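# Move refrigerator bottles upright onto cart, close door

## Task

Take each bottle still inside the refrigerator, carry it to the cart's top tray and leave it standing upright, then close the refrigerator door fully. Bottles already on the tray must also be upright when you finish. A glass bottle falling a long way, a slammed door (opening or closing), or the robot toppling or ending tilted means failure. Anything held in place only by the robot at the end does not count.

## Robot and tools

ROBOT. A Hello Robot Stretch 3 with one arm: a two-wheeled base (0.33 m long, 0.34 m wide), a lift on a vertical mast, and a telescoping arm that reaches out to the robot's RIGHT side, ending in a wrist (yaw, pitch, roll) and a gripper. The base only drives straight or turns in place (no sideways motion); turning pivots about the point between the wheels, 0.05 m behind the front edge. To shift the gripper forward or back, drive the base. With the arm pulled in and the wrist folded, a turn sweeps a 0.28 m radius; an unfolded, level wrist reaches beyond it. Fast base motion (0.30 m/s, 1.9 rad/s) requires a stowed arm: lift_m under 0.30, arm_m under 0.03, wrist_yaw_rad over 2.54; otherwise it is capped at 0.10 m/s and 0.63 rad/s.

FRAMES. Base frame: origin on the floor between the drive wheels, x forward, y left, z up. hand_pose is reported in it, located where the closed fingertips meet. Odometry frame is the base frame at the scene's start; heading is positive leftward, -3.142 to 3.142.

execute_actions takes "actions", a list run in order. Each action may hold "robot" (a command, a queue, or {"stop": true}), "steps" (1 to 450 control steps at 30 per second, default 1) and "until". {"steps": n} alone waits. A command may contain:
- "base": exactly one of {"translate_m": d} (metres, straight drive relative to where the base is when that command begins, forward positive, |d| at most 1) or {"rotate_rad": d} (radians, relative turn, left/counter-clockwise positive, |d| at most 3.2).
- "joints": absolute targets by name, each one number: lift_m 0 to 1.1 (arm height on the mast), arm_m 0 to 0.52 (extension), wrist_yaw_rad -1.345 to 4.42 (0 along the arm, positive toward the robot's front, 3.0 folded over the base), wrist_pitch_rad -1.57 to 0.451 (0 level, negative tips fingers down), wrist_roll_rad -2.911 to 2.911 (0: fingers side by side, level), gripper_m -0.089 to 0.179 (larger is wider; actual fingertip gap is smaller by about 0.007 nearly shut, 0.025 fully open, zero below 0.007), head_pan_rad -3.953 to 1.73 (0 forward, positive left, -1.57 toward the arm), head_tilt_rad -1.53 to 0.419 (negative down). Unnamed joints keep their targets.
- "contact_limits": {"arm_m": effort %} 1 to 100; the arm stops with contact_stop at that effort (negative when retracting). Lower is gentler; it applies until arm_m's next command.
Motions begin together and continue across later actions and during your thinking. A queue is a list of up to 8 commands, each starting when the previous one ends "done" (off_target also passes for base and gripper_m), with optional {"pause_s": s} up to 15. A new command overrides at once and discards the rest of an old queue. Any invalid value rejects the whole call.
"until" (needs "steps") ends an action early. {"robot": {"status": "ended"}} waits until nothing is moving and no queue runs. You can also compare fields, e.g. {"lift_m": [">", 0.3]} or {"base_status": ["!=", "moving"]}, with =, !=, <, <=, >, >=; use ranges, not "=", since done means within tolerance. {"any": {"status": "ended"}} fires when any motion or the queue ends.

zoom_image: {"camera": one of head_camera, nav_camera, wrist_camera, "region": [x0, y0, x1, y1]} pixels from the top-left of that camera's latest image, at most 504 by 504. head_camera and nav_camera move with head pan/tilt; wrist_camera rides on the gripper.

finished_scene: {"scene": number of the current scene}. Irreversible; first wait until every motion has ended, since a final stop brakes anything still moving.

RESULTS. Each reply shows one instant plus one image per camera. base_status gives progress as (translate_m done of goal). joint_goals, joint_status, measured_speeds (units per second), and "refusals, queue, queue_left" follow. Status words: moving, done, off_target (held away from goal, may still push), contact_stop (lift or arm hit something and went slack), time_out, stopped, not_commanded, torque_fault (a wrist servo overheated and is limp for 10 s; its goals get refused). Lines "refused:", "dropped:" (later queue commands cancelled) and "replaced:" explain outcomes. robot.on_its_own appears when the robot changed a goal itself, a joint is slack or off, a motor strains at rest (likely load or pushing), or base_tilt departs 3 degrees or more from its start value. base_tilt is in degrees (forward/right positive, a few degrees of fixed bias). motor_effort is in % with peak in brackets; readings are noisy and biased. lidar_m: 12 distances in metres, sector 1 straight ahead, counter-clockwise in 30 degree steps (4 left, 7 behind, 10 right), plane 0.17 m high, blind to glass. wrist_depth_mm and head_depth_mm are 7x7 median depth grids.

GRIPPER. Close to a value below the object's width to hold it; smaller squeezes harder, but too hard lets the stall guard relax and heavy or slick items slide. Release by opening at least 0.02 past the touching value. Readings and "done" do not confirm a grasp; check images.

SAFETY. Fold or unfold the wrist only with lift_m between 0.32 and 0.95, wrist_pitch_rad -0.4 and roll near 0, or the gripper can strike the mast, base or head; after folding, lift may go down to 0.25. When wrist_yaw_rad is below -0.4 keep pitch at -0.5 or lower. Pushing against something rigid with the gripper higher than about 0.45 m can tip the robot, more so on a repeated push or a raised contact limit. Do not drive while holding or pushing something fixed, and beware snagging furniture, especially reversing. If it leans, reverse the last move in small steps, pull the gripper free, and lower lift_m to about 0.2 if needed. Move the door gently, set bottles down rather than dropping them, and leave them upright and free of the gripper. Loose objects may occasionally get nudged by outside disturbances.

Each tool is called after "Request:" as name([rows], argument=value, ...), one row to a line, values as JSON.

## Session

Request:
execute_actions([
  {"robot":{"joints":{"head_pan_rad":-1.8,"head_tilt_rad":-0.5}},"steps":200,"until":{"robot":{"status":"ended"}}},
])

Scene clock: 1.40 s.
robot.base_odometry: x=+0.000 y=+0.000 heading=+0.000 (m, m, rad; robot's odometry frame)
robot.turned_by_wheels: +0.000 (rad since the last result)
robot.turned_by_imu: +0.000 (rad since the last result)
robot.base_tilt: forward=-1.8 right=+0.9 (deg)
robot.lidar_m: 1.15 1.31 2.01 1.18 2.32 1.82 1.18 1.60 1.48 1.42 1.42 1.68
robot.head_depth_mm: 1539 1697 1863 2124 1967 1573 1308 / 1461 1619 1775 2032 1976 1575 1308 / 1394 1536 1692 1902 1975 1572 1308 / 1336 1455 1609 1792 1894 1567 1310 / 1263 1374 1508 1669 1836 1581 1308 / 1215 1320 1440 1586 1771 1572 1308 / 1175 1266 1375 1512 1681 1582 1316
robot.base_status: not_commanded
robot.joint_positions: lift_m=+0.405 arm_m=+0.002 wrist_yaw_rad=+3.072 wrist_pitch_rad=-0.436 wrist_roll_rad=-0.010 gripper_m=+0.037 head_pan_rad=-1.793 head_tilt_rad=-0.493
robot.joint_goals: lift_m=+0.405 arm_m=+0.002 wrist_yaw_rad=+3.072 wrist_pitch_rad=-0.436 wrist_roll_rad=-0.010 gripper_m=+0.037 head_pan_rad=-1.800 head_tilt_rad=-0.500
robot.joint_status: lift_m=not_commanded arm_m=not_commanded wrist_yaw_rad=not_commanded wrist_pitch_rad=not_commanded wrist_roll_rad=not_commanded gripper_m=not_commanded head_pan_rad=done head_tilt_rad=done
robot.measured_speeds: translate_m=+0.000 rotate_rad=+0.000 lift_m=+0.000 arm_m=+0.000 wrist_yaw_rad=+0.000 wrist_pitch_rad=+0.000 wrist_roll_rad=+0.000 head_pan_rad=+0.000 head_tilt_rad=+0.000
robot: refusals=0 queue=done queue_left=0
robot.motor_effort: left_wheel=+0(0) right_wheel=+1(0) lift_m=+32(32) arm_m=+0(0) wrist_yaw_rad=-1(1) wrist_pitch_rad=+5(5) wrist_roll_rad=+0(0) gripper_m=+0(1) head_pan_rad=-4(60) head_tilt_rad=-3(29) (%)
robot.hand_pose: x=-0.0057 y=+0.0750 z=+0.4134 quat_wxyz=(+0.177, +0.692, +0.130, +0.688) (m; robot's base frame)
robot.wrist_depth_mm: - - - - - - - / - - - - - - - / - - - - - - - / 875 898 895 894 907 880 896 / 737 739 - 759 743 731 721 / 621 630 - 607 605 619 614 / 551 531 - 557 534 538 533
pictures: head_camera (sideways: a quarter turn clockwise sets it upright), nav_camera (sideways: a quarter turn counterclockwise sets it upright), wrist_camera
camera_calibration (this result's frames):
head_camera: T_world_to_cam=[[0.0669448, 0.483847, -0.872588, 1.1547], [0.984907, -0.171951, -0.0197842, 0.0230147], [-0.159615, -0.858094, -0.488056, 0.591009], [0, 0, 0, 1]] pos_world=[-0.00563469, -0.0475993, 1.29648]
nav_camera: T_world_to_cam=[[-0.139106, -0.476722, 0.867978, -1.08327], [-0.975852, 0.21505, -0.0382823, 0.110379], [-0.168408, -0.852343, -0.495126, 0.599811], [0, 0, 0, 1]] pos_world=[0.0580377, -0.0289091, 1.24146]
wrist_camera: T_world_to_cam=[[0.995092, -0.0965493, 0.0216837, -0.00401494], [-0.0433925, -0.62269, -0.781265, 0.390767], [0.0889328, 0.77649, -0.623823, 0.370104], [0, 0, 0, 1]] pos_world=[-0.0119628, -0.0444432, 0.536259]
Images, in order (width x height): head_camera 896x504, nav_camera 672x504, wrist_camera 644x364.

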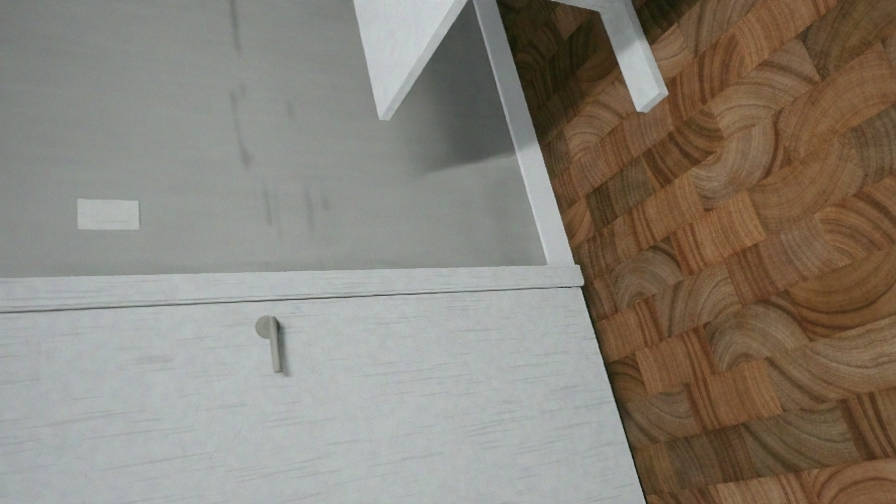

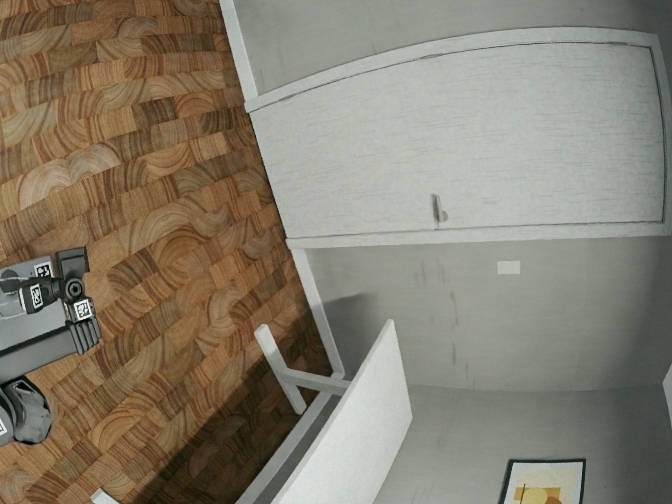

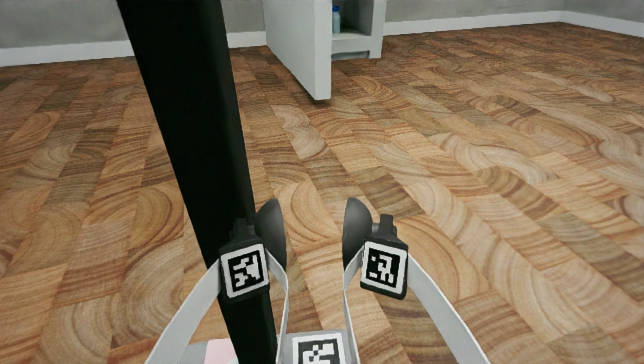

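Request:
execute_actions([
  {"robot":[{"joints":{"lift_m":0.27,"head_pan_rad":0.85,"head_tilt_rad":-0.45}},{"base":{"rotate_rad":0.95}},{"base":{"translate_m":1.0}}],"steps":450,"until":{"robot":{"status":"ended"}}},
])

Scene clock: 15.80 s.
robot.base_odometry: x=+0.582 y=+0.813 heading=+0.950 (m, m, rad; robot's odometry frame)
robot.turned_by_wheels: +0.950 (rad since the last result)
robot.turned_by_imu: +0.937 (rad since the last result)
robot.base_tilt: forward=-1.8 right=+0.8 (deg)
robot.lidar_m: 2.02 1.12 0.78 0.58 2.36 1.94 2.47 2.09 1.06 0.76 0.99 2.39
robot.head_depth_mm: 1420 1544 1681 1841 1969 1618 1334 / 935 1024 1128 1790 1901 1572 1335 / 1281 1411 1387 1499 1660 1535 1337 / 1299 1426 1499 1578 1721 1543 1337 / 1296 1426 1501 1647 1719 1551 1339 / 1226 1233 1228 1267 1367 1455 1307 / 926 978 979 985 988 993 1002
robot.base_status: done (translate_m +1.0000 of +1.0000)
robot.joint_positions: lift_m=+0.271 arm_m=+0.002 wrist_yaw_rad=+3.072 wrist_pitch_rad=-0.437 wrist_roll_rad=-0.010 gripper_m=+0.037 head_pan_rad=+0.843 head_tilt_rad=-0.457
robot.joint_goals: lift_m=+0.270 arm_m=+0.002 wrist_yaw_rad=+3.072 wrist_pitch_rad=-0.437 wrist_roll_rad=-0.010 gripper_m=+0.037 head_pan_rad=+0.850 head_tilt_rad=-0.450
robot.joint_status: lift_m=done arm_m=not_commanded wrist_yaw_rad=not_commanded wrist_pitch_rad=not_commanded wrist_roll_rad=not_commanded gripper_m=not_commanded head_pan_rad=done head_tilt_rad=done
robot.measured_speeds: translate_m=+0.000 rotate_rad=+0.000 lift_m=+0.000 arm_m=+0.000 wrist_yaw_rad=+0.000 wrist_pitch_rad=+0.000 wrist_roll_rad=+0.000 head_pan_rad=+0.000 head_tilt_rad=+0.000
robot: refusals=0 queue=done queue_left=0
robot.motor_effort: left_wheel=-2(13) right_wheel=+2(11) lift_m=+18(31) arm_m=+0(0) wrist_yaw_rad=-1(0) wrist_pitch_rad=+5(5) wrist_roll_rad=+0(0) gripper_m=+0(0) head_pan_rad=+5(61) head_tilt_rad=+3(7) (%)
robot.hand_pose: x=-0.0057 y=+0.0750 z=+0.2791 quat_wxyz=(+0.177, +0.692, +0.130, +0.688) (m; robot's base frame)
robot.wrist_depth_mm: - - - 615 855 - - / - - - 678 - - 886 / 868 863 853 784 858 872 882 / 682 674 684 683 672 681 685 / 563 554 - 548 557 558 556 / 470 497 - - 451 463 466 / - - - - 409 404 406
pictures: head_camera (sideways: a quarter turn clockwise sets it upright), nav_camera (sideways: a quarter turn counterclockwise sets it upright), wrist_camera
camera_calibration (this result's frames):
head_camera: T_world_to_cam=[[-0.271803, -0.367007, -0.889623, 1.17898], [-0.777739, 0.628218, -0.0215471, 0.0360629], [0.566785, 0.686038, -0.456187, 0.545111], [0, 0, 0, 1]] pos_world=[0.039538, 0.0360734, 1.2983]
nav_camera: T_world_to_cam=[[0.331582, 0.325928, 0.885339, -1.10878], [0.750351, -0.659942, -0.0380743, 0.0995801], [0.571863, 0.676939, -0.463385, 0.553996], [0, 0, 0, 1]] pos_world=[-0.0238785, 0.0520785, 1.24215]
wrist_camera: T_world_to_cam=[[0.995092, -0.0965454, 0.0216886, -0.00110489], [-0.043403, -0.622836, -0.781147, 0.285765], [0.0889246, 0.776372, -0.62397, 0.286371], [0, 0, 0, 1]] pos_world=[-0.0119629, -0.0444523, 0.401935]
Images, in order (width x height): head_camera 896x504, nav_camera 672x504, wrist_camera 644x364.

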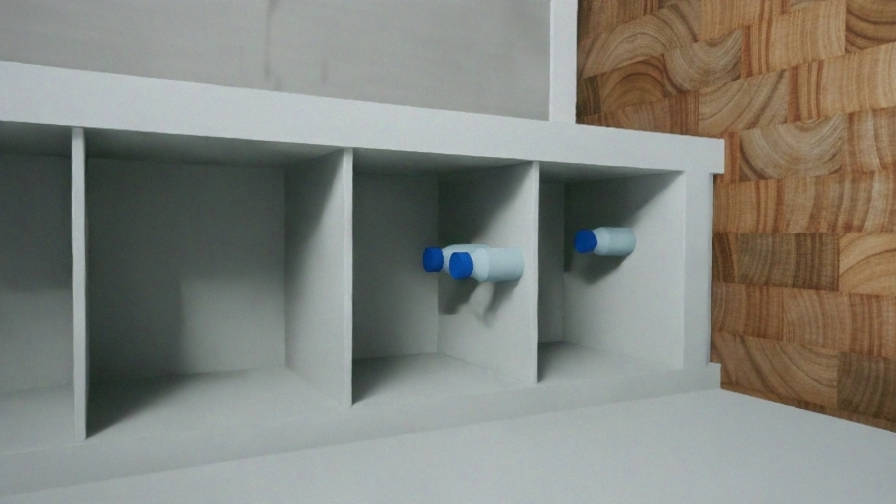

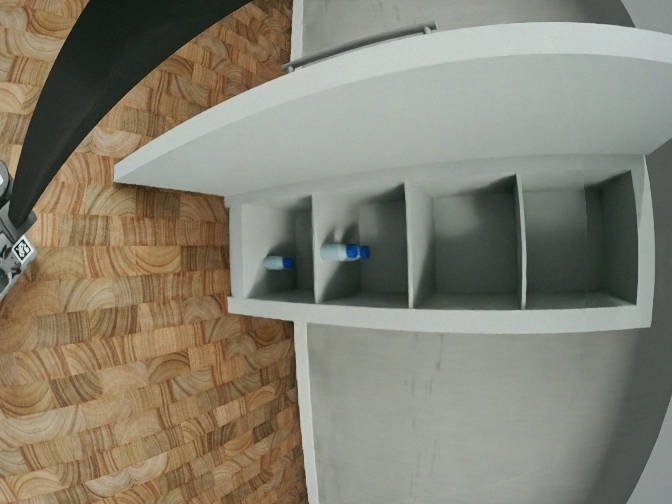

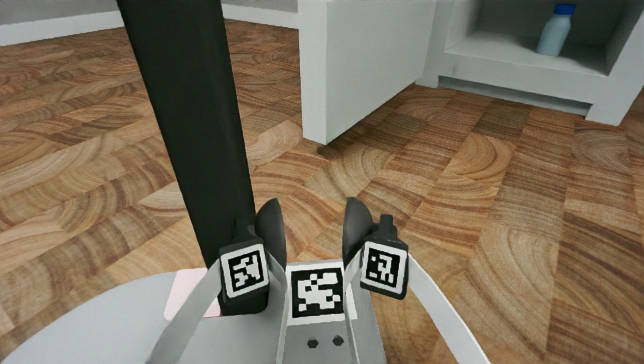

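Request:
execute_actions([
  {"robot":[{"base":{"rotate_rad":0.92}},{"base":{"translate_m":0.6}},{"base":{"rotate_rad":1.56}},{"joints":{"lift_m":0.56,"wrist_pitch_rad":-0.4,"head_pan_rad":-1.57,"head_tilt_rad":-0.8}},{"joints":{"wrist_yaw_rad":0,"gripper_m":0.15}},{"joints":{"wrist_pitch_rad":-0.2}}],"steps":450,"until":{"robot":{"status":"ended"}}},
])

Scene clock: 40.30 s.
robot.base_odometry: x=+0.405 y=+1.387 heading=-2.853 (m, m, rad; robot's odometry frame)
robot.turned_by_wheels: +2.480 (rad since the last result)
robot.turned_by_imu: +2.433 (rad since the last result)
robot.base_tilt: forward=-1.8 right=+0.8 (deg)
robot.lidar_m: 0.30 0.32 2.74 2.68 1.32 2.49 2.43 1.47 0.55 0.66 0.41 0.31
robot.head_depth_mm: 787 732 654 772 881 1244 1167 / 817 766 660 1034 974 1215 1181 / 826 771 660 982 1215 1218 - / 832 773 665 1012 1269 1235 1149 / 838 777 666 1041 1212 1234 1149 / 804 748 669 886 958 1113 1119 / 602 615 627 713 773 792 815
robot.base_status: done (rotate_rad +1.5600 of +1.5600)
robot.joint_positions: lift_m=+0.559 arm_m=+0.002 wrist_yaw_rad=+0.002 wrist_pitch_rad=-0.224 wrist_roll_rad=-0.010 gripper_m=+0.150 head_pan_rad=-1.563 head_tilt_rad=-0.790
robot.joint_goals: lift_m=+0.560 arm_m=+0.002 wrist_yaw_rad=+0.000 wrist_pitch_rad=-0.200 wrist_roll_rad=-0.010 gripper_m=+0.150 head_pan_rad=-1.570 head_tilt_rad=-0.800
robot.joint_status: lift_m=done arm_m=not_commanded wrist_yaw_rad=done wrist_pitch_rad=done wrist_roll_rad=not_commanded gripper_m=done head_pan_rad=done head_tilt_rad=done
robot.measured_speeds: translate_m=+0.000 rotate_rad=+0.000 lift_m=+0.000 arm_m=+0.000 wrist_yaw_rad=+0.000 wrist_pitch_rad=+0.000 wrist_roll_rad=+0.000 head_pan_rad=+0.000 head_tilt_rad=+0.000
robot: refusals=0 queue=done queue_left=0
robot.motor_effort: left_wheel=-2(12) right_wheel=+2(13) lift_m=+44(45) arm_m=-1(0) wrist_yaw_rad=-2(3) wrist_pitch_rad=+9(8) wrist_roll_rad=+0(0) gripper_m=+0(83) head_pan_rad=-4(61) head_tilt_rad=-5(26) (%)
robot.hand_pose: x=-0.0211 y=-0.3910 z=+0.6177 quat_wxyz=(+0.706, +0.080, -0.699, -0.078) (m; robot's base frame)
robot.wrist_depth_mm: 318 447 625 627 611 314 236 / 314 452 649 650 633 314 251 / 317 446 682 339 575 313 270 / 317 420 453 359 447 314 296 / 323 372 375 368 367 312 936 / 344 - 769 813 635 367 - / 383 450 677 632 625 372 819
pictures: head_camera (sideways: a quarter turn clockwise sets it upright), nav_camera (sideways: a quarter turn counterclockwise sets it upright), wrist_camera
camera_calibration (this result's frames):
head_camera: T_world_to_cam=[[-0.046924, 0.720104, -0.692278, 0.920345], [0.998149, 0.0606438, -0.00457528, 0.00312884], [0.0386876, -0.691211, -0.721617, 0.893635], [0, 0, 0, 1]] pos_world=[0.00549062, -0.0452436, 1.28201]
nav_camera: T_world_to_cam=[[-0.0249764, -0.727873, 0.685257, -0.845779], [-0.999273, -0.00156976, -0.0380891, 0.110256], [0.0287997, -0.68571, -0.727305, 0.900643], [0, 0, 0, 1]] pos_world=[0.0631126, 0.00213322, 1.23882]
wrist_camera: T_world_to_cam=[[-0.999463, 0.0288379, 0.0155693, -0.027385], [-0.00108284, 0.445756, -0.895154, 0.748475], [-0.0327544, -0.89469, -0.445485, 0.0946187], [0, 0, 0, 1]] pos_world=[-0.0234606, -0.248193, 0.712578]
Images, in order (width x height): head_camera 896x504, nav_camera 672x504, wrist_camera 644x364.

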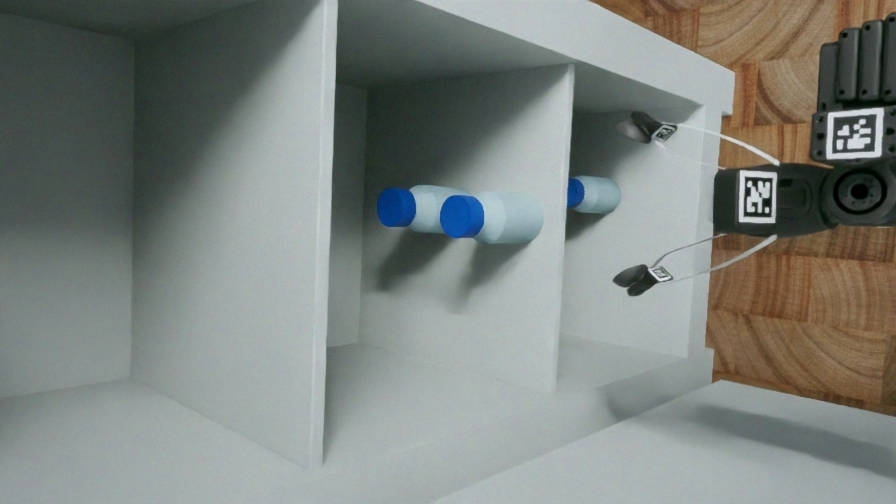

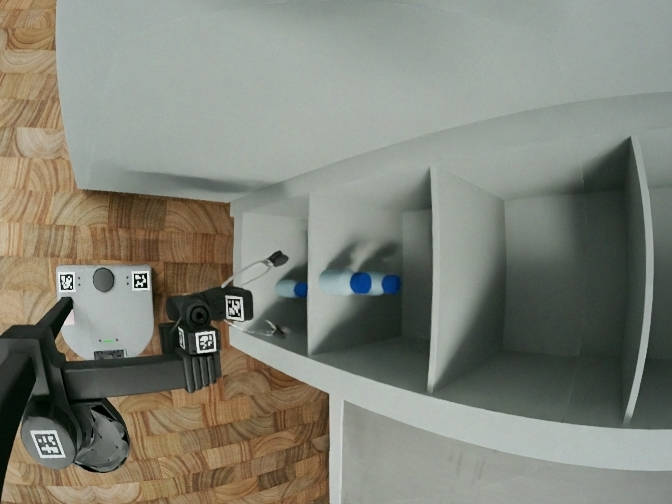

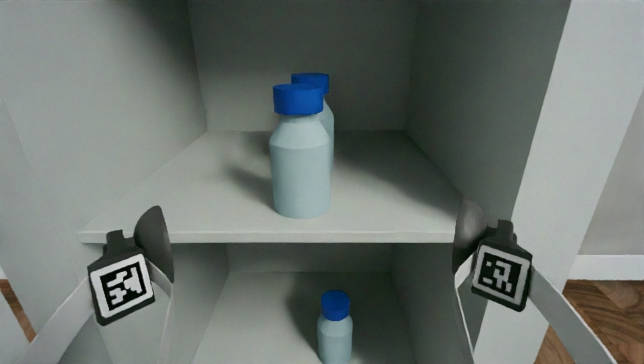

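Request:
execute_actions([
  {"robot":[{"joints":{"lift_m":0.517}},{"joints":{"arm_m":0.213}},{"joints":{"gripper_m":0.03}},{"joints":{"lift_m":0.56}},{"joints":{"arm_m":0.0,"head_pan_rad":1.73,"head_tilt_rad":-0.5}}],"steps":450,"until":{"robot":{"status":"ended"}}},
])

Scene clock: 53.90 s.
robot.base_odometry: x=+0.405 y=+1.387 heading=-2.853 (m, m, rad; robot's odometry frame)
robot.turned_by_wheels: +0.000 (rad since the last result)
robot.turned_by_imu: +0.002 (rad since the last result)
robot.base_tilt: forward=-1.8 right=+0.8 (deg)
robot.lidar_m: 0.30 0.32 2.73 2.68 1.31 2.49 2.42 1.47 0.55 0.67 0.41 0.31
robot.head_depth_mm: 2252 2448 2700 2561 1924 1558 1292 / 2302 2502 2721 2604 1926 1544 1297 / 2335 2549 2866 2589 1948 1561 1293 / 2407 2660 2929 2593 1949 1551 1296 / 2455 2662 1885 1813 1808 1549 1294 / 2504 2711 1729 1807 - - - / - - - - - - -
robot.base_status: done (rotate_rad +1.5600 of +1.5600)
robot.joint_positions: lift_m=+0.559 arm_m=+0.002 wrist_yaw_rad=+0.000 wrist_pitch_rad=-0.248 wrist_roll_rad=-0.010 gripper_m=+0.031 head_pan_rad=+1.721 head_tilt_rad=-0.507
robot.joint_goals: lift_m=+0.560 arm_m=+0.000 wrist_yaw_rad=+0.000 wrist_pitch_rad=-0.200 wrist_roll_rad=-0.010 gripper_m=+0.030 head_pan_rad=+1.730 head_tilt_rad=-0.500
robot.joint_status: lift_m=done arm_m=done wrist_yaw_rad=done wrist_pitch_rad=done wrist_roll_rad=not_commanded gripper_m=done head_pan_rad=done head_tilt_rad=done
robot.measured_speeds: translate_m=+0.000 rotate_rad=+0.000 lift_m=+0.000 arm_m=+0.000 wrist_yaw_rad=+0.000 wrist_pitch_rad=+0.000 wrist_roll_rad=+0.000 head_pan_rad=+0.000 head_tilt_rad=+0.000
robot: refusals=0 queue=done queue_left=0
robot.motor_effort: left_wheel=-1(1) right_wheel=+1(3) lift_m=+47(48) arm_m=-5(2) wrist_yaw_rad=+0(4) wrist_pitch_rad=+18(18) wrist_roll_rad=+0(0) gripper_m=-14(87) head_pan_rad=+6(63) head_tilt_rad=+2(21) (%)
robot.hand_pose: x=-0.0214 y=-0.3893 z=+0.6118 quat_wxyz=(+0.705, +0.088, -0.698, -0.087) (m; robot's base frame)
robot.wrist_depth_mm: 317 452 618 620 607 311 236 / 316 454 646 111 624 312 252 / 316 454 580 124 549 313 271 / 317 396 399 123 424 310 301 / 325 397 140 125 349 328 950 / 352 422 153 135 550 350 967 / 380 443 627 147 559 401 804
pictures: head_camera (sideways: a quarter turn clockwise sets it upright), nav_camera (sideways: a quarter turn counterclockwise sets it upright), wrist_camera
camera_calibration (this result's frames):
head_camera: T_world_to_cam=[[0.115357, -0.486902, -0.865806, 1.14556], [-0.979975, -0.1982, -0.0191066, 0.034118], [-0.1623, 0.850672, -0.500015, 0.606587], [0, 0, 0, 1]] pos_world=[-0.000263943, 0.0485297, 1.29579]
nav_camera: T_world_to_cam=[[-0.0455339, 0.506439, 0.861073, -1.07483], [0.987331, 0.153972, -0.0383483, 0.0984888], [-0.152003, 0.848417, -0.507034, 0.615206], [0, 0, 0, 1]] pos_world=[-0.0526694, 0.00722143, 1.24122]
wrist_camera: T_world_to_cam=[[-0.999419, 0.0299241, 0.0162864, -0.0277146], [-0.000437772, 0.466722, -0.884404, 0.744115], [-0.0340662, -0.883898, -0.466438, 0.110476], [0, 0, 0, 1]] pos_world=[-0.0236092, -0.248816, 0.71008]
Images, in order (width x height): head_camera 896x504, nav_camera 672x504, wrist_camera 644x364.

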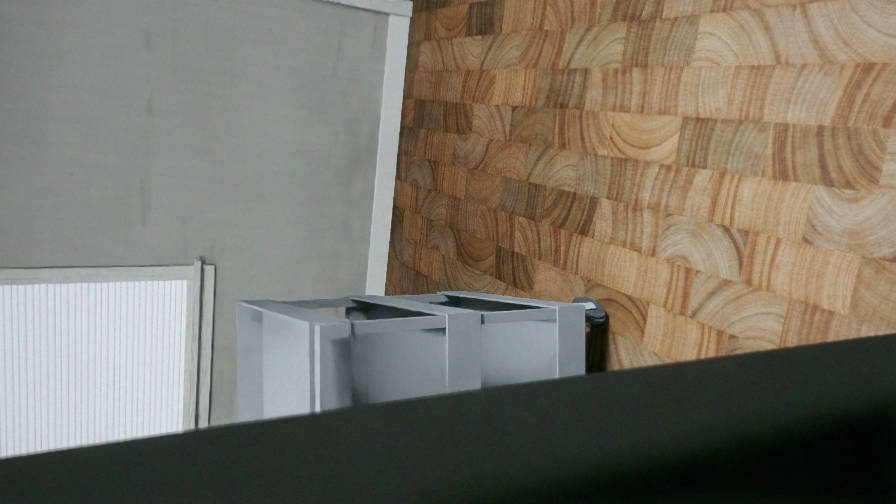

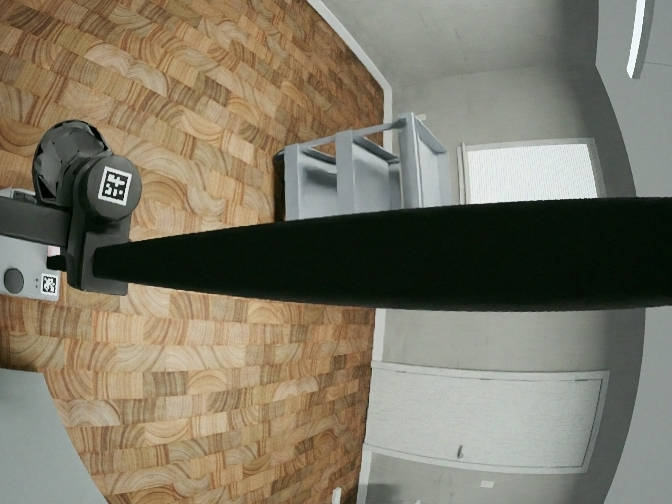

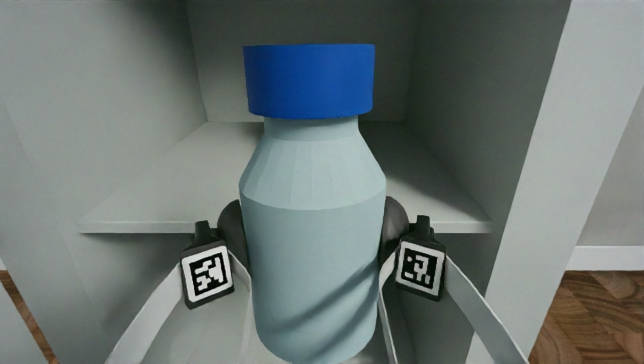

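Request:
execute_actions([
  {"robot":[{"base":{"rotate_rad":-1.09},"joints":{"head_pan_rad":-1.57,"head_tilt_rad":-0.6}},{"base":{"translate_m":-0.75},"joints":{"lift_m":0.92}},{"base":{"rotate_rad":-1.57}}],"steps":450,"until":{"robot":{"status":"ended"}}},
  {"steps":300,"until":{"robot":{"status":"ended"}}},
])

Scene clock: 73.40 s.
robot.base_odometry: x=+0.927 y=+0.848 heading=+0.770 (m, m, rad; robot's odometry frame)
robot.turned_by_wheels: -2.660 (rad since the last result)
robot.turned_by_imu: -2.622 (rad since the last result)
robot.base_tilt: forward=-1.8 right=+0.8 (deg)
robot.lidar_m: 2.12 1.79 1.17 0.96 0.90 2.26 2.70 2.11 0.59 0.59 0.70 2.06
robot.head_depth_mm: 1768 1922 1156 854 711 - - / 1879 2047 1181 856 1032 - - / 1959 2178 1182 413 - - - / 2093 2339 1124 755 1051 1220 1212 / 2241 2509 2743 836 1054 1250 1240 / 2393 2681 2895 2093 1776 1465 1239 / 2353 2498 2675 2293 1784 1460 1241
robot.base_status: done (rotate_rad -1.5699 of -1.5700)
robot.joint_positions: lift_m=+0.919 arm_m=+0.002 wrist_yaw_rad=+0.000 wrist_pitch_rad=-0.248 wrist_roll_rad=-0.010 gripper_m=+0.031 head_pan_rad=-1.563 head_tilt_rad=-0.593
robot.joint_goals: lift_m=+0.920 arm_m=+0.000 wrist_yaw_rad=+0.000 wrist_pitch_rad=-0.200 wrist_roll_rad=-0.010 gripper_m=+0.030 head_pan_rad=-1.570 head_tilt_rad=-0.600
robot.joint_status: lift_m=done arm_m=done wrist_yaw_rad=done wrist_pitch_rad=done wrist_roll_rad=not_commanded gripper_m=done head_pan_rad=done head_tilt_rad=done
robot.measured_speeds: translate_m=+0.000 rotate_rad=+0.000 lift_m=+0.000 arm_m=+0.000 wrist_yaw_rad=+0.000 wrist_pitch_rad=+0.000 wrist_roll_rad=+0.000 head_pan_rad=+0.000 head_tilt_rad=+0.000
robot: refusals=0 queue=done queue_left=0
robot.motor_effort: left_wheel=+1(7) right_wheel=-1(6) lift_m=+46(48) arm_m=-4(5) wrist_yaw_rad=-1(1) wrist_pitch_rad=+18(18) wrist_roll_rad=+0(0) gripper_m=-13(14) head_pan_rad=-4(61) head_tilt_rad=-4(14) (%)
robot.hand_pose: x=-0.0214 y=-0.3893 z=+0.9718 quat_wxyz=(+0.705, +0.088, -0.698, -0.087) (m; robot's base frame)
robot.wrist_depth_mm: - - - - - - - / - - - 111 - - - / - - - 124 910 - - / - - 465 123 631 - - / - - 138 126 376 - - / - - 154 135 756 339 - / - - 618 148 647 - -
pictures: head_camera (sideways: a quarter turn clockwise sets it upright), nav_camera (sideways: a quarter turn counterclockwise sets it upright), wrist_camera
camera_calibration (this result's frames):
head_camera: T_world_to_cam=[[-0.0456264, 0.57033, -0.820148, 1.087], [0.998176, 0.0585286, -0.0148297, 0.0164813], [0.0395443, -0.819328, -0.571959, 0.698959], [0, 0, 0, 1]] pos_world=[0.00550502, -0.0482386, 1.29153]
nav_camera: T_world_to_cam=[[-0.026266, -0.579322, 0.814676, -1.01445], [-0.999215, -0.00897061, -0.0385948, 0.110923], [0.029667, -0.81505, -0.578631, 0.707249], [0, 0, 0, 1]] pos_world=[0.0632087, -0.0102567, 1.23997]
wrist_camera: T_world_to_cam=[[-0.999418, 0.0299844, 0.0162918, -0.0335746], [-0.000406809, 0.466918, -0.8843, 1.06242], [-0.0341222, -0.883792, -0.466634, 0.278619], [0, 0, 0, 1]] pos_world=[-0.0236158, -0.248813, 1.07005]
Images, in order (width x height): head_camera 896x504, nav_camera 672x504, wrist_camera 644x364.

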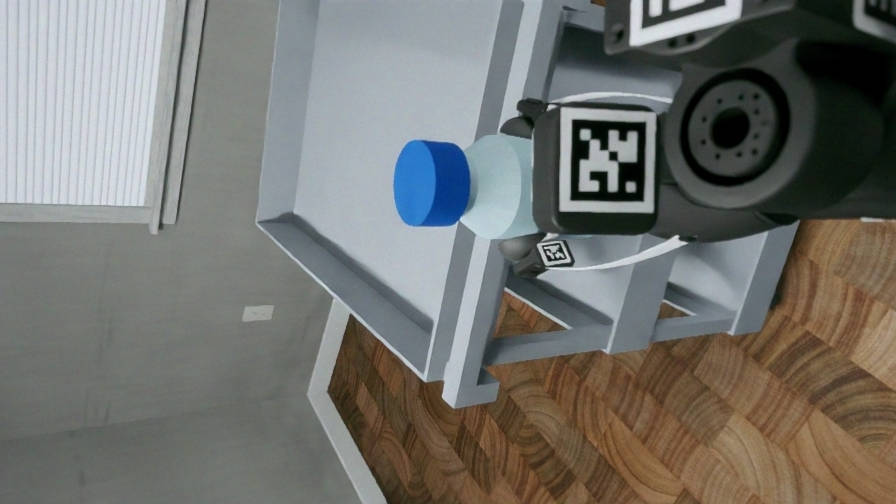

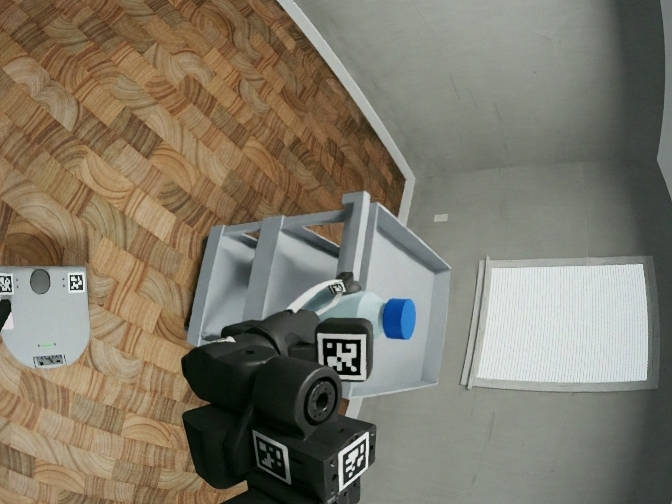

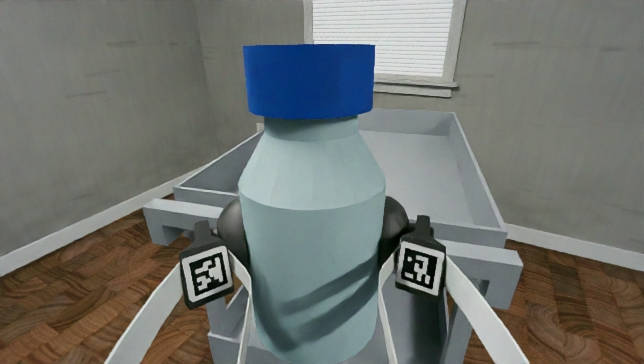

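Request:
execute_actions([
  {"robot":[{"base":{"rotate_rad":-0.1},"joints":{"arm_m":0.5}},{"joints":{"lift_m":0.805}}],"steps":450,"until":{"robot":{"status":"ended"}}},
])

Scene clock: 82.50 s.
robot.base_odometry: x=+0.927 y=+0.848 heading=+0.670 (m, m, rad; robot's odometry frame)
robot.turned_by_wheels: -0.100 (rad since the last result)
robot.turned_by_imu: -0.097 (rad since the last result)
robot.base_tilt: forward=-1.8 right=+0.8 (deg)
robot.lidar_m: 2.08 1.85 1.17 1.07 0.99 2.26 2.71 2.14 0.59 0.59 0.66 2.05
robot.head_depth_mm: 1720 1897 2023 2170 - - 1222 / 1792 1975 1198 825 1046 965 1182 / 1871 2065 1207 826 1080 993 1168 / 1969 2185 1202 859 1085 1197 1188 / 2078 2314 1129 861 1114 1226 1209 / 2190 2468 2714 801 1064 1392 1239 / 2316 2600 2832 2248 1780 1459 1242
robot.base_status: done (rotate_rad -0.0999 of -0.1000)
robot.joint_positions: lift_m=+0.805 arm_m=+0.500 wrist_yaw_rad=+0.000 wrist_pitch_rad=-0.249 wrist_roll_rad=-0.010 gripper_m=+0.031 head_pan_rad=-1.563 head_tilt_rad=-0.593
robot.joint_goals: lift_m=+0.805 arm_m=+0.500 wrist_yaw_rad=+0.000 wrist_pitch_rad=-0.200 wrist_roll_rad=-0.010 gripper_m=+0.030 head_pan_rad=-1.570 head_tilt_rad=-0.600
robot.joint_status: lift_m=done arm_m=done wrist_yaw_rad=done wrist_pitch_rad=done wrist_roll_rad=not_commanded gripper_m=done head_pan_rad=done head_tilt_rad=done
robot.measured_speeds: translate_m=+0.000 rotate_rad=+0.000 lift_m=+0.000 arm_m=+0.000 wrist_yaw_rad=+0.000 wrist_pitch_rad=+0.000 wrist_roll_rad=+0.000 head_pan_rad=+0.000 head_tilt_rad=+0.000
robot: refusals=0 queue=done queue_left=0
robot.motor_effort: left_wheel=+1(8) right_wheel=-1(7) lift_m=+21(46) arm_m=+5(5) wrist_yaw_rad=-1(1) wrist_pitch_rad=+18(18) wrist_roll_rad=+0(0) gripper_m=-13(14) head_pan_rad=-5(4) head_tilt_rad=-4(4) (%)
robot.hand_pose: x=-0.0215 y=-0.8870 z=+0.8577 quat_wxyz=(+0.705, +0.088, -0.698, -0.088) (m; robot's base frame)
robot.wrist_depth_mm: - - - - - - 961 / - - - 111 - - - / - 410 474 124 456 427 - / 267 332 353 123 373 373 271 / 257 281 138 126 281 279 253 / 226 226 154 136 208 223 225 / 187 187 181 147 187 187 186
pictures: head_camera (sideways: a quarter turn clockwise sets it upright), nav_camera (sideways: a quarter turn counterclockwise sets it upright), wrist_camera
camera_calibration (this result's frames):
head_camera: T_world_to_cam=[[-0.045559, 0.570367, -0.820126, 1.08698], [0.998183, 0.0584108, -0.0148277, 0.0164787], [0.039447, -0.819311, -0.571991, 0.699001], [0, 0, 0, 1]] pos_world=[0.00549929, -0.0482381, 1.29152]
nav_camera: T_world_to_cam=[[-0.0263345, -0.57935, 0.814653, -1.01442], [-0.999216, -0.0088506, -0.0385949, 0.110923], [0.0295701, -0.815031, -0.578663, 0.70729], [0, 0, 0, 1]] pos_world=[0.0632075, -0.010261, 1.23997]
wrist_camera: T_world_to_cam=[[-0.999408, 0.0302908, 0.0163094, -0.0166124], [-0.000259174, 0.467435, -0.884027, 1.19419], [-0.0344015, -0.883508, -0.467151, -0.2138], [0, 0, 0, 1]] pos_world=[-0.0236481, -0.746598, 0.956093]
Images, in order (width x height): head_camera 896x504, nav_camera 672x504, wrist_camera 644x364.

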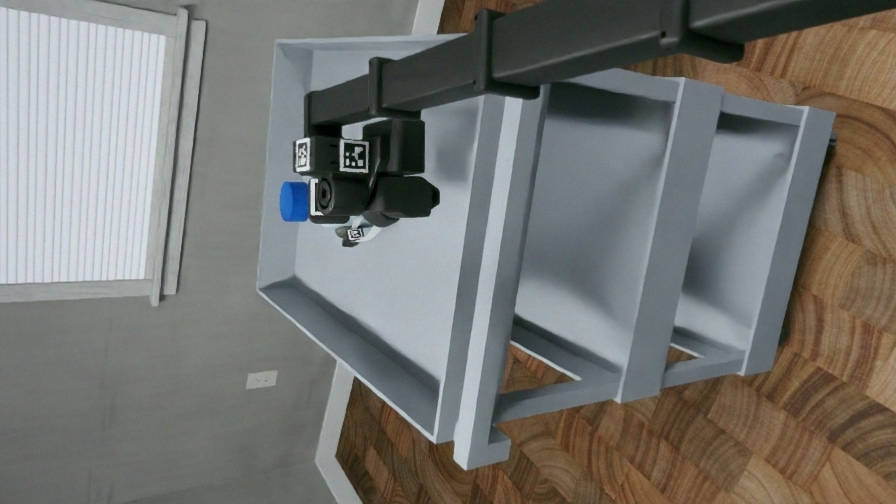

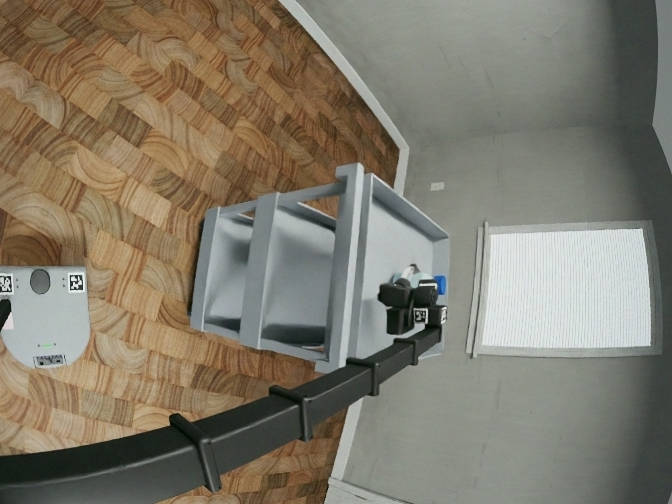

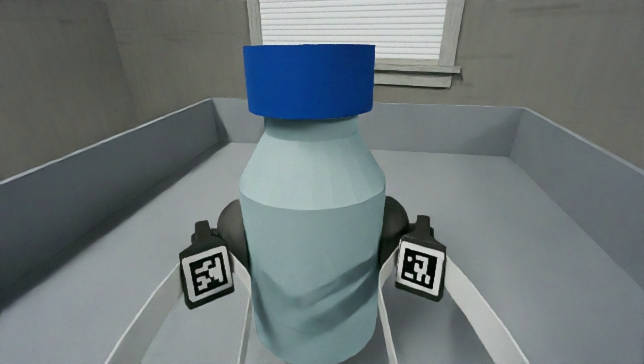

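Lower slightly, release, and return.

Request:
execute_actions([
  {"robot":[{"joints":{"lift_m":0.799}},{"joints":{"gripper_m":0.15}},{"joints":{"arm_m":0.42}},{"joints":{"lift_m":0.92}},{"joints":{"arm_m":0.0}},{"base":{"rotate_rad":1.67}},{"base":{"translate_m":0.75},"joints":{"lift_m":0.56,"head_tilt_rad":-0.8}},{"base":{"rotate_rad":1.09}}],"steps":450,"until":{"robot":{"status":"ended"}}},
  {"steps":450,"until":{"robot":{"status":"ended"}}},
])

Scene clock: 110.90 s.
robot.base_odometry: x=+0.405 y=+1.387 heading=-2.853 (m, m, rad; robot's odometry frame)
robot.turned_by_wheels: +2.760 (rad since the last result)
robot.turned_by_imu: +2.728 (rad since the last result)
robot.base_tilt: forward=-1.8 right=+0.8 (deg)
robot.lidar_m: 0.30 0.32 2.73 2.67 1.30 2.49 2.42 1.47 0.55 0.66 0.41 0.31
robot.head_depth_mm: 791 734 656 771 880 1244 1167 / 821 766 658 1037 979 1212 1186 / 825 771 661 987 1221 1220 - / 830 775 665 1012 1270 1232 1154 / 837 776 667 1039 1207 1236 1148 / 806 749 668 884 961 1106 1114 / 602 613 626 714 771 791 812
robot.base_status: done (rotate_rad +1.0899 of +1.0900)
robot.joint_positions: lift_m=+0.561 arm_m=+0.002 wrist_yaw_rad=+0.000 wrist_pitch_rad=-0.216 wrist_roll_rad=-0.009 gripper_m=+0.150 head_pan_rad=-1.563 head_tilt_rad=-0.790
robot.joint_goals: lift_m=+0.560 arm_m=+0.000 wrist_yaw_rad=+0.000 wrist_pitch_rad=-0.200 wrist_roll_rad=-0.009 gripper_m=+0.150 head_pan_rad=-1.570 head_tilt_rad=-0.800
robot.joint_status: lift_m=done arm_m=done wrist_yaw_rad=done wrist_pitch_rad=done wrist_roll_rad=not_commanded gripper_m=done head_pan_rad=done head_tilt_rad=done
robot.measured_speeds: translate_m=+0.000 rotate_rad=+0.000 lift_m=+0.000 arm_m=+0.000 wrist_yaw_rad=+0.000 wrist_pitch_rad=+0.000 wrist_roll_rad=+0.000 head_pan_rad=+0.000 head_tilt_rad=+0.000
robot: refusals=0 queue=done queue_left=0
robot.motor_effort: left_wheel=-2(8) right_wheel=+3(9) lift_m=+18(47) arm_m=-5(12) wrist_yaw_rad=+0(2) wrist_pitch_rad=+6(18) wrist_roll_rad=-1(0) gripper_m=+0(82) head_pan_rad=-4(4) head_tilt_rad=-5(21) (%)
robot.hand_pose: x=-0.0216 y=-0.3919 z=+0.6207 quat_wxyz=(+0.706, +0.077, -0.700, -0.076) (m; robot's base frame)
robot.wrist_depth_mm: 316 450 619 624 608 312 236 / 317 449 661 654 629 311 252 / 317 451 688 595 585 311 268 / 317 427 468 470 459 313 295 / 322 362 360 357 359 309 931 / 345 - 777 831 623 369 977 / 380 448 682 643 631 369 833
pictures: head_camera (sideways: a quarter turn clockwise sets it upright), nav_camera (sideways: a quarter turn counterclockwise sets it upright), wrist_camera
camera_calibration (this result's frames):
head_camera: T_world_to_cam=[[-0.0466911, 0.720015, -0.692386, 0.920485], [0.998168, 0.0603213, -0.0045832, 0.00313903], [0.0384656, -0.691332, -0.721513, 0.893502], [0, 0, 0, 1]] pos_world=[0.00547606, -0.0452464, 1.28202]
nav_camera: T_world_to_cam=[[-0.0252118, -0.727762, 0.685366, -0.84592], [-0.999274, -0.00125337, -0.0380901, 0.110257], [0.0285795, -0.685829, -0.727202, 0.90051], [0, 0, 0, 1]] pos_world=[0.0631133, 0.00210538, 1.23882]
wrist_camera: T_world_to_cam=[[-0.999408, 0.0312139, 0.0145011, -0.0263167], [0.000665724, 0.438778, -0.898595, 0.751029], [-0.0344114, -0.898053, -0.438539, 0.0894451], [0, 0, 0, 1]] pos_world=[-0.0237231, -0.248387, 0.714478]
Images, in order (width x height): head_camera 896x504, nav_camera 672x504, wrist_camera 644x364.

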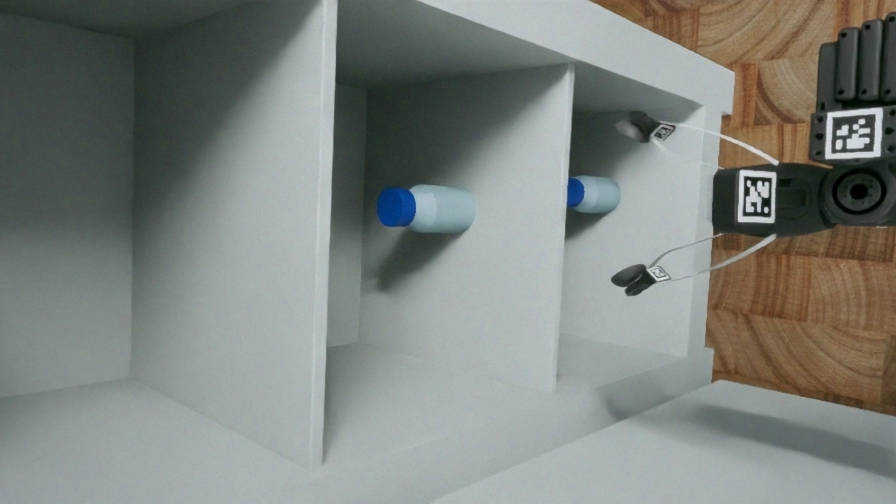

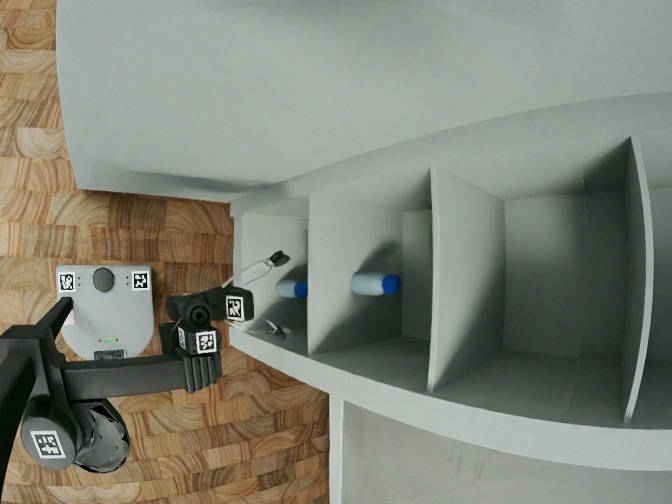

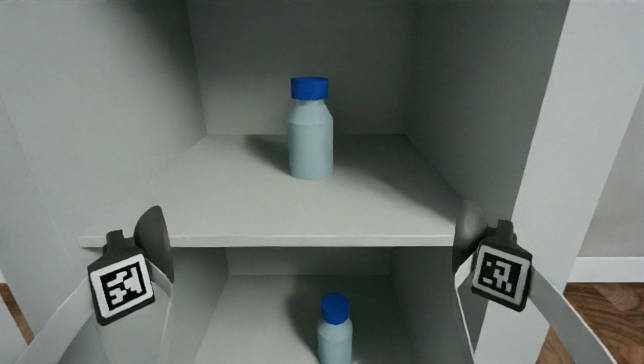

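Request:
execute_actions([
  {"robot":[{"joints":{"lift_m":0.515}},{"joints":{"arm_m":0.32}},{"joints":{"gripper_m":0.03}},{"joints":{"lift_m":0.56}},{"joints":{"arm_m":0.0}}],"steps":450,"until":{"robot":{"status":"ended"}}},
])

Scene clock: 125.67 s.
robot.base_odometry: x=+0.405 y=+1.387 heading=-2.853 (m, m, rad; robot's odometry frame)
robot.turned_by_wheels: +0.000 (rad since the last result)
robot.turned_by_imu: +0.002 (rad since the last result)
robot.base_tilt: forward=-1.8 right=+0.8 (deg)
robot.lidar_m: 0.30 0.32 2.73 2.67 1.30 2.50 2.42 1.47 0.55 0.67 0.41 0.31
robot.head_depth_mm: 789 733 656 769 880 1250 1163 / 817 766 657 1033 981 1219 1183 / 825 770 662 1037 907 1195 - / 831 773 666 1040 943 1225 1149 / 838 776 666 1041 1210 1242 1152 / 808 750 669 883 959 1109 1117 / 601 613 626 715 768 791 814
robot.base_status: done (rotate_rad +1.0900 of +1.0900)
robot.joint_positions: lift_m=+0.559 arm_m=+0.002 wrist_yaw_rad=+0.000 wrist_pitch_rad=-0.255 wrist_roll_rad=-0.009 gripper_m=+0.031 head_pan_rad=-1.563 head_tilt_rad=-0.790
robot.joint_goals: lift_m=+0.560 arm_m=+0.000 wrist_yaw_rad=+0.000 wrist_pitch_rad=-0.200 wrist_roll_rad=-0.009 gripper_m=+0.030 head_pan_rad=-1.570 head_tilt_rad=-0.800
robot.joint_status: lift_m=done arm_m=done wrist_yaw_rad=done wrist_pitch_rad=done wrist_roll_rad=not_commanded gripper_m=done head_pan_rad=done head_tilt_rad=done
robot.measured_speeds: translate_m=+0.000 rotate_rad=+0.000 lift_m=+0.000 arm_m=+0.000 wrist_yaw_rad=+0.000 wrist_pitch_rad=+0.000 wrist_roll_rad=+0.000 head_pan_rad=+0.000 head_tilt_rad=+0.000
robot: refusals=0 queue=done queue_left=0
robot.motor_effort: left_wheel=+0(2) right_wheel=+1(3) lift_m=+47(49) arm_m=-5(4) wrist_yaw_rad=+0(4) wrist_pitch_rad=+20(21) wrist_roll_rad=+0(0) gripper_m=-11(85) head_pan_rad=-4(4) head_tilt_rad=-5(5) (%)
robot.hand_pose: x=-0.0214 y=-0.3887 z=+0.6101 quat_wxyz=(+0.705, +0.091, -0.698, -0.090) (m; robot's base frame)
robot.wrist_depth_mm: 319 449 619 616 609 310 237 / 317 453 638 128 622 312 251 / 320 452 633 140 555 314 274 / 317 397 394 137 412 313 304 / 328 393 248 145 345 331 953 / 353 421 689 156 722 355 949 / 384 419 637 607 615 400 797
pictures: head_camera (sideways: a quarter turn clockwise sets it upright), nav_camera (sideways: a quarter turn counterclockwise sets it upright), wrist_camera
camera_calibration (this result's frames):
head_camera: T_world_to_cam=[[-0.0466914, 0.720053, -0.692347, 0.920434], [0.998168, 0.0603216, -0.00458034, 0.00313531], [0.0384654, -0.691292, -0.721551, 0.89355], [0, 0, 0, 1]] pos_world=[0.00547605, -0.0452453, 1.28202]
nav_camera: T_world_to_cam=[[-0.0252115, -0.727799, 0.685327, -0.845868], [-0.999274, -0.0012513, -0.0380897, 0.110256], [0.0285792, -0.685789, -0.727239, 0.900558], [0, 0, 0, 1]] pos_world=[0.0631133, 0.0021088, 1.23882]
wrist_camera: T_world_to_cam=[[-0.999424, 0.0300999, 0.015675, -0.0272821], [0.000422298, 0.472883, -0.881125, 0.742729], [-0.0339342, -0.880611, -0.472623, 0.115267], [0, 0, 0, 1]] pos_world=[-0.0236685, -0.248898, 0.709343]
Images, in order (width x height): head_camera 896x504, nav_camera 672x504, wrist_camera 644x364.

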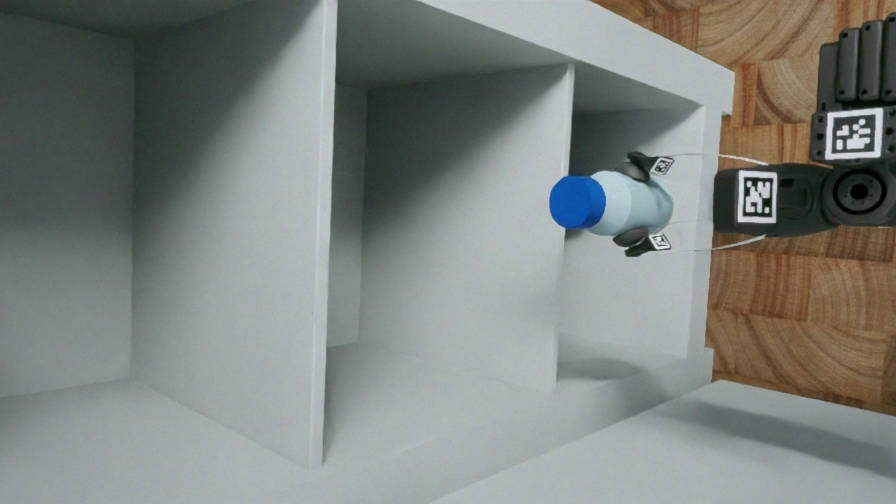

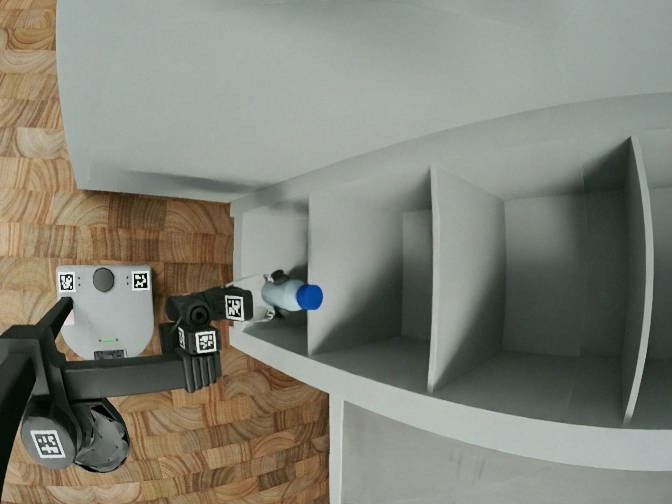

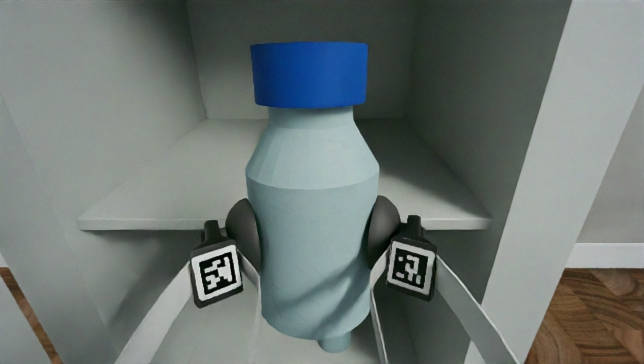

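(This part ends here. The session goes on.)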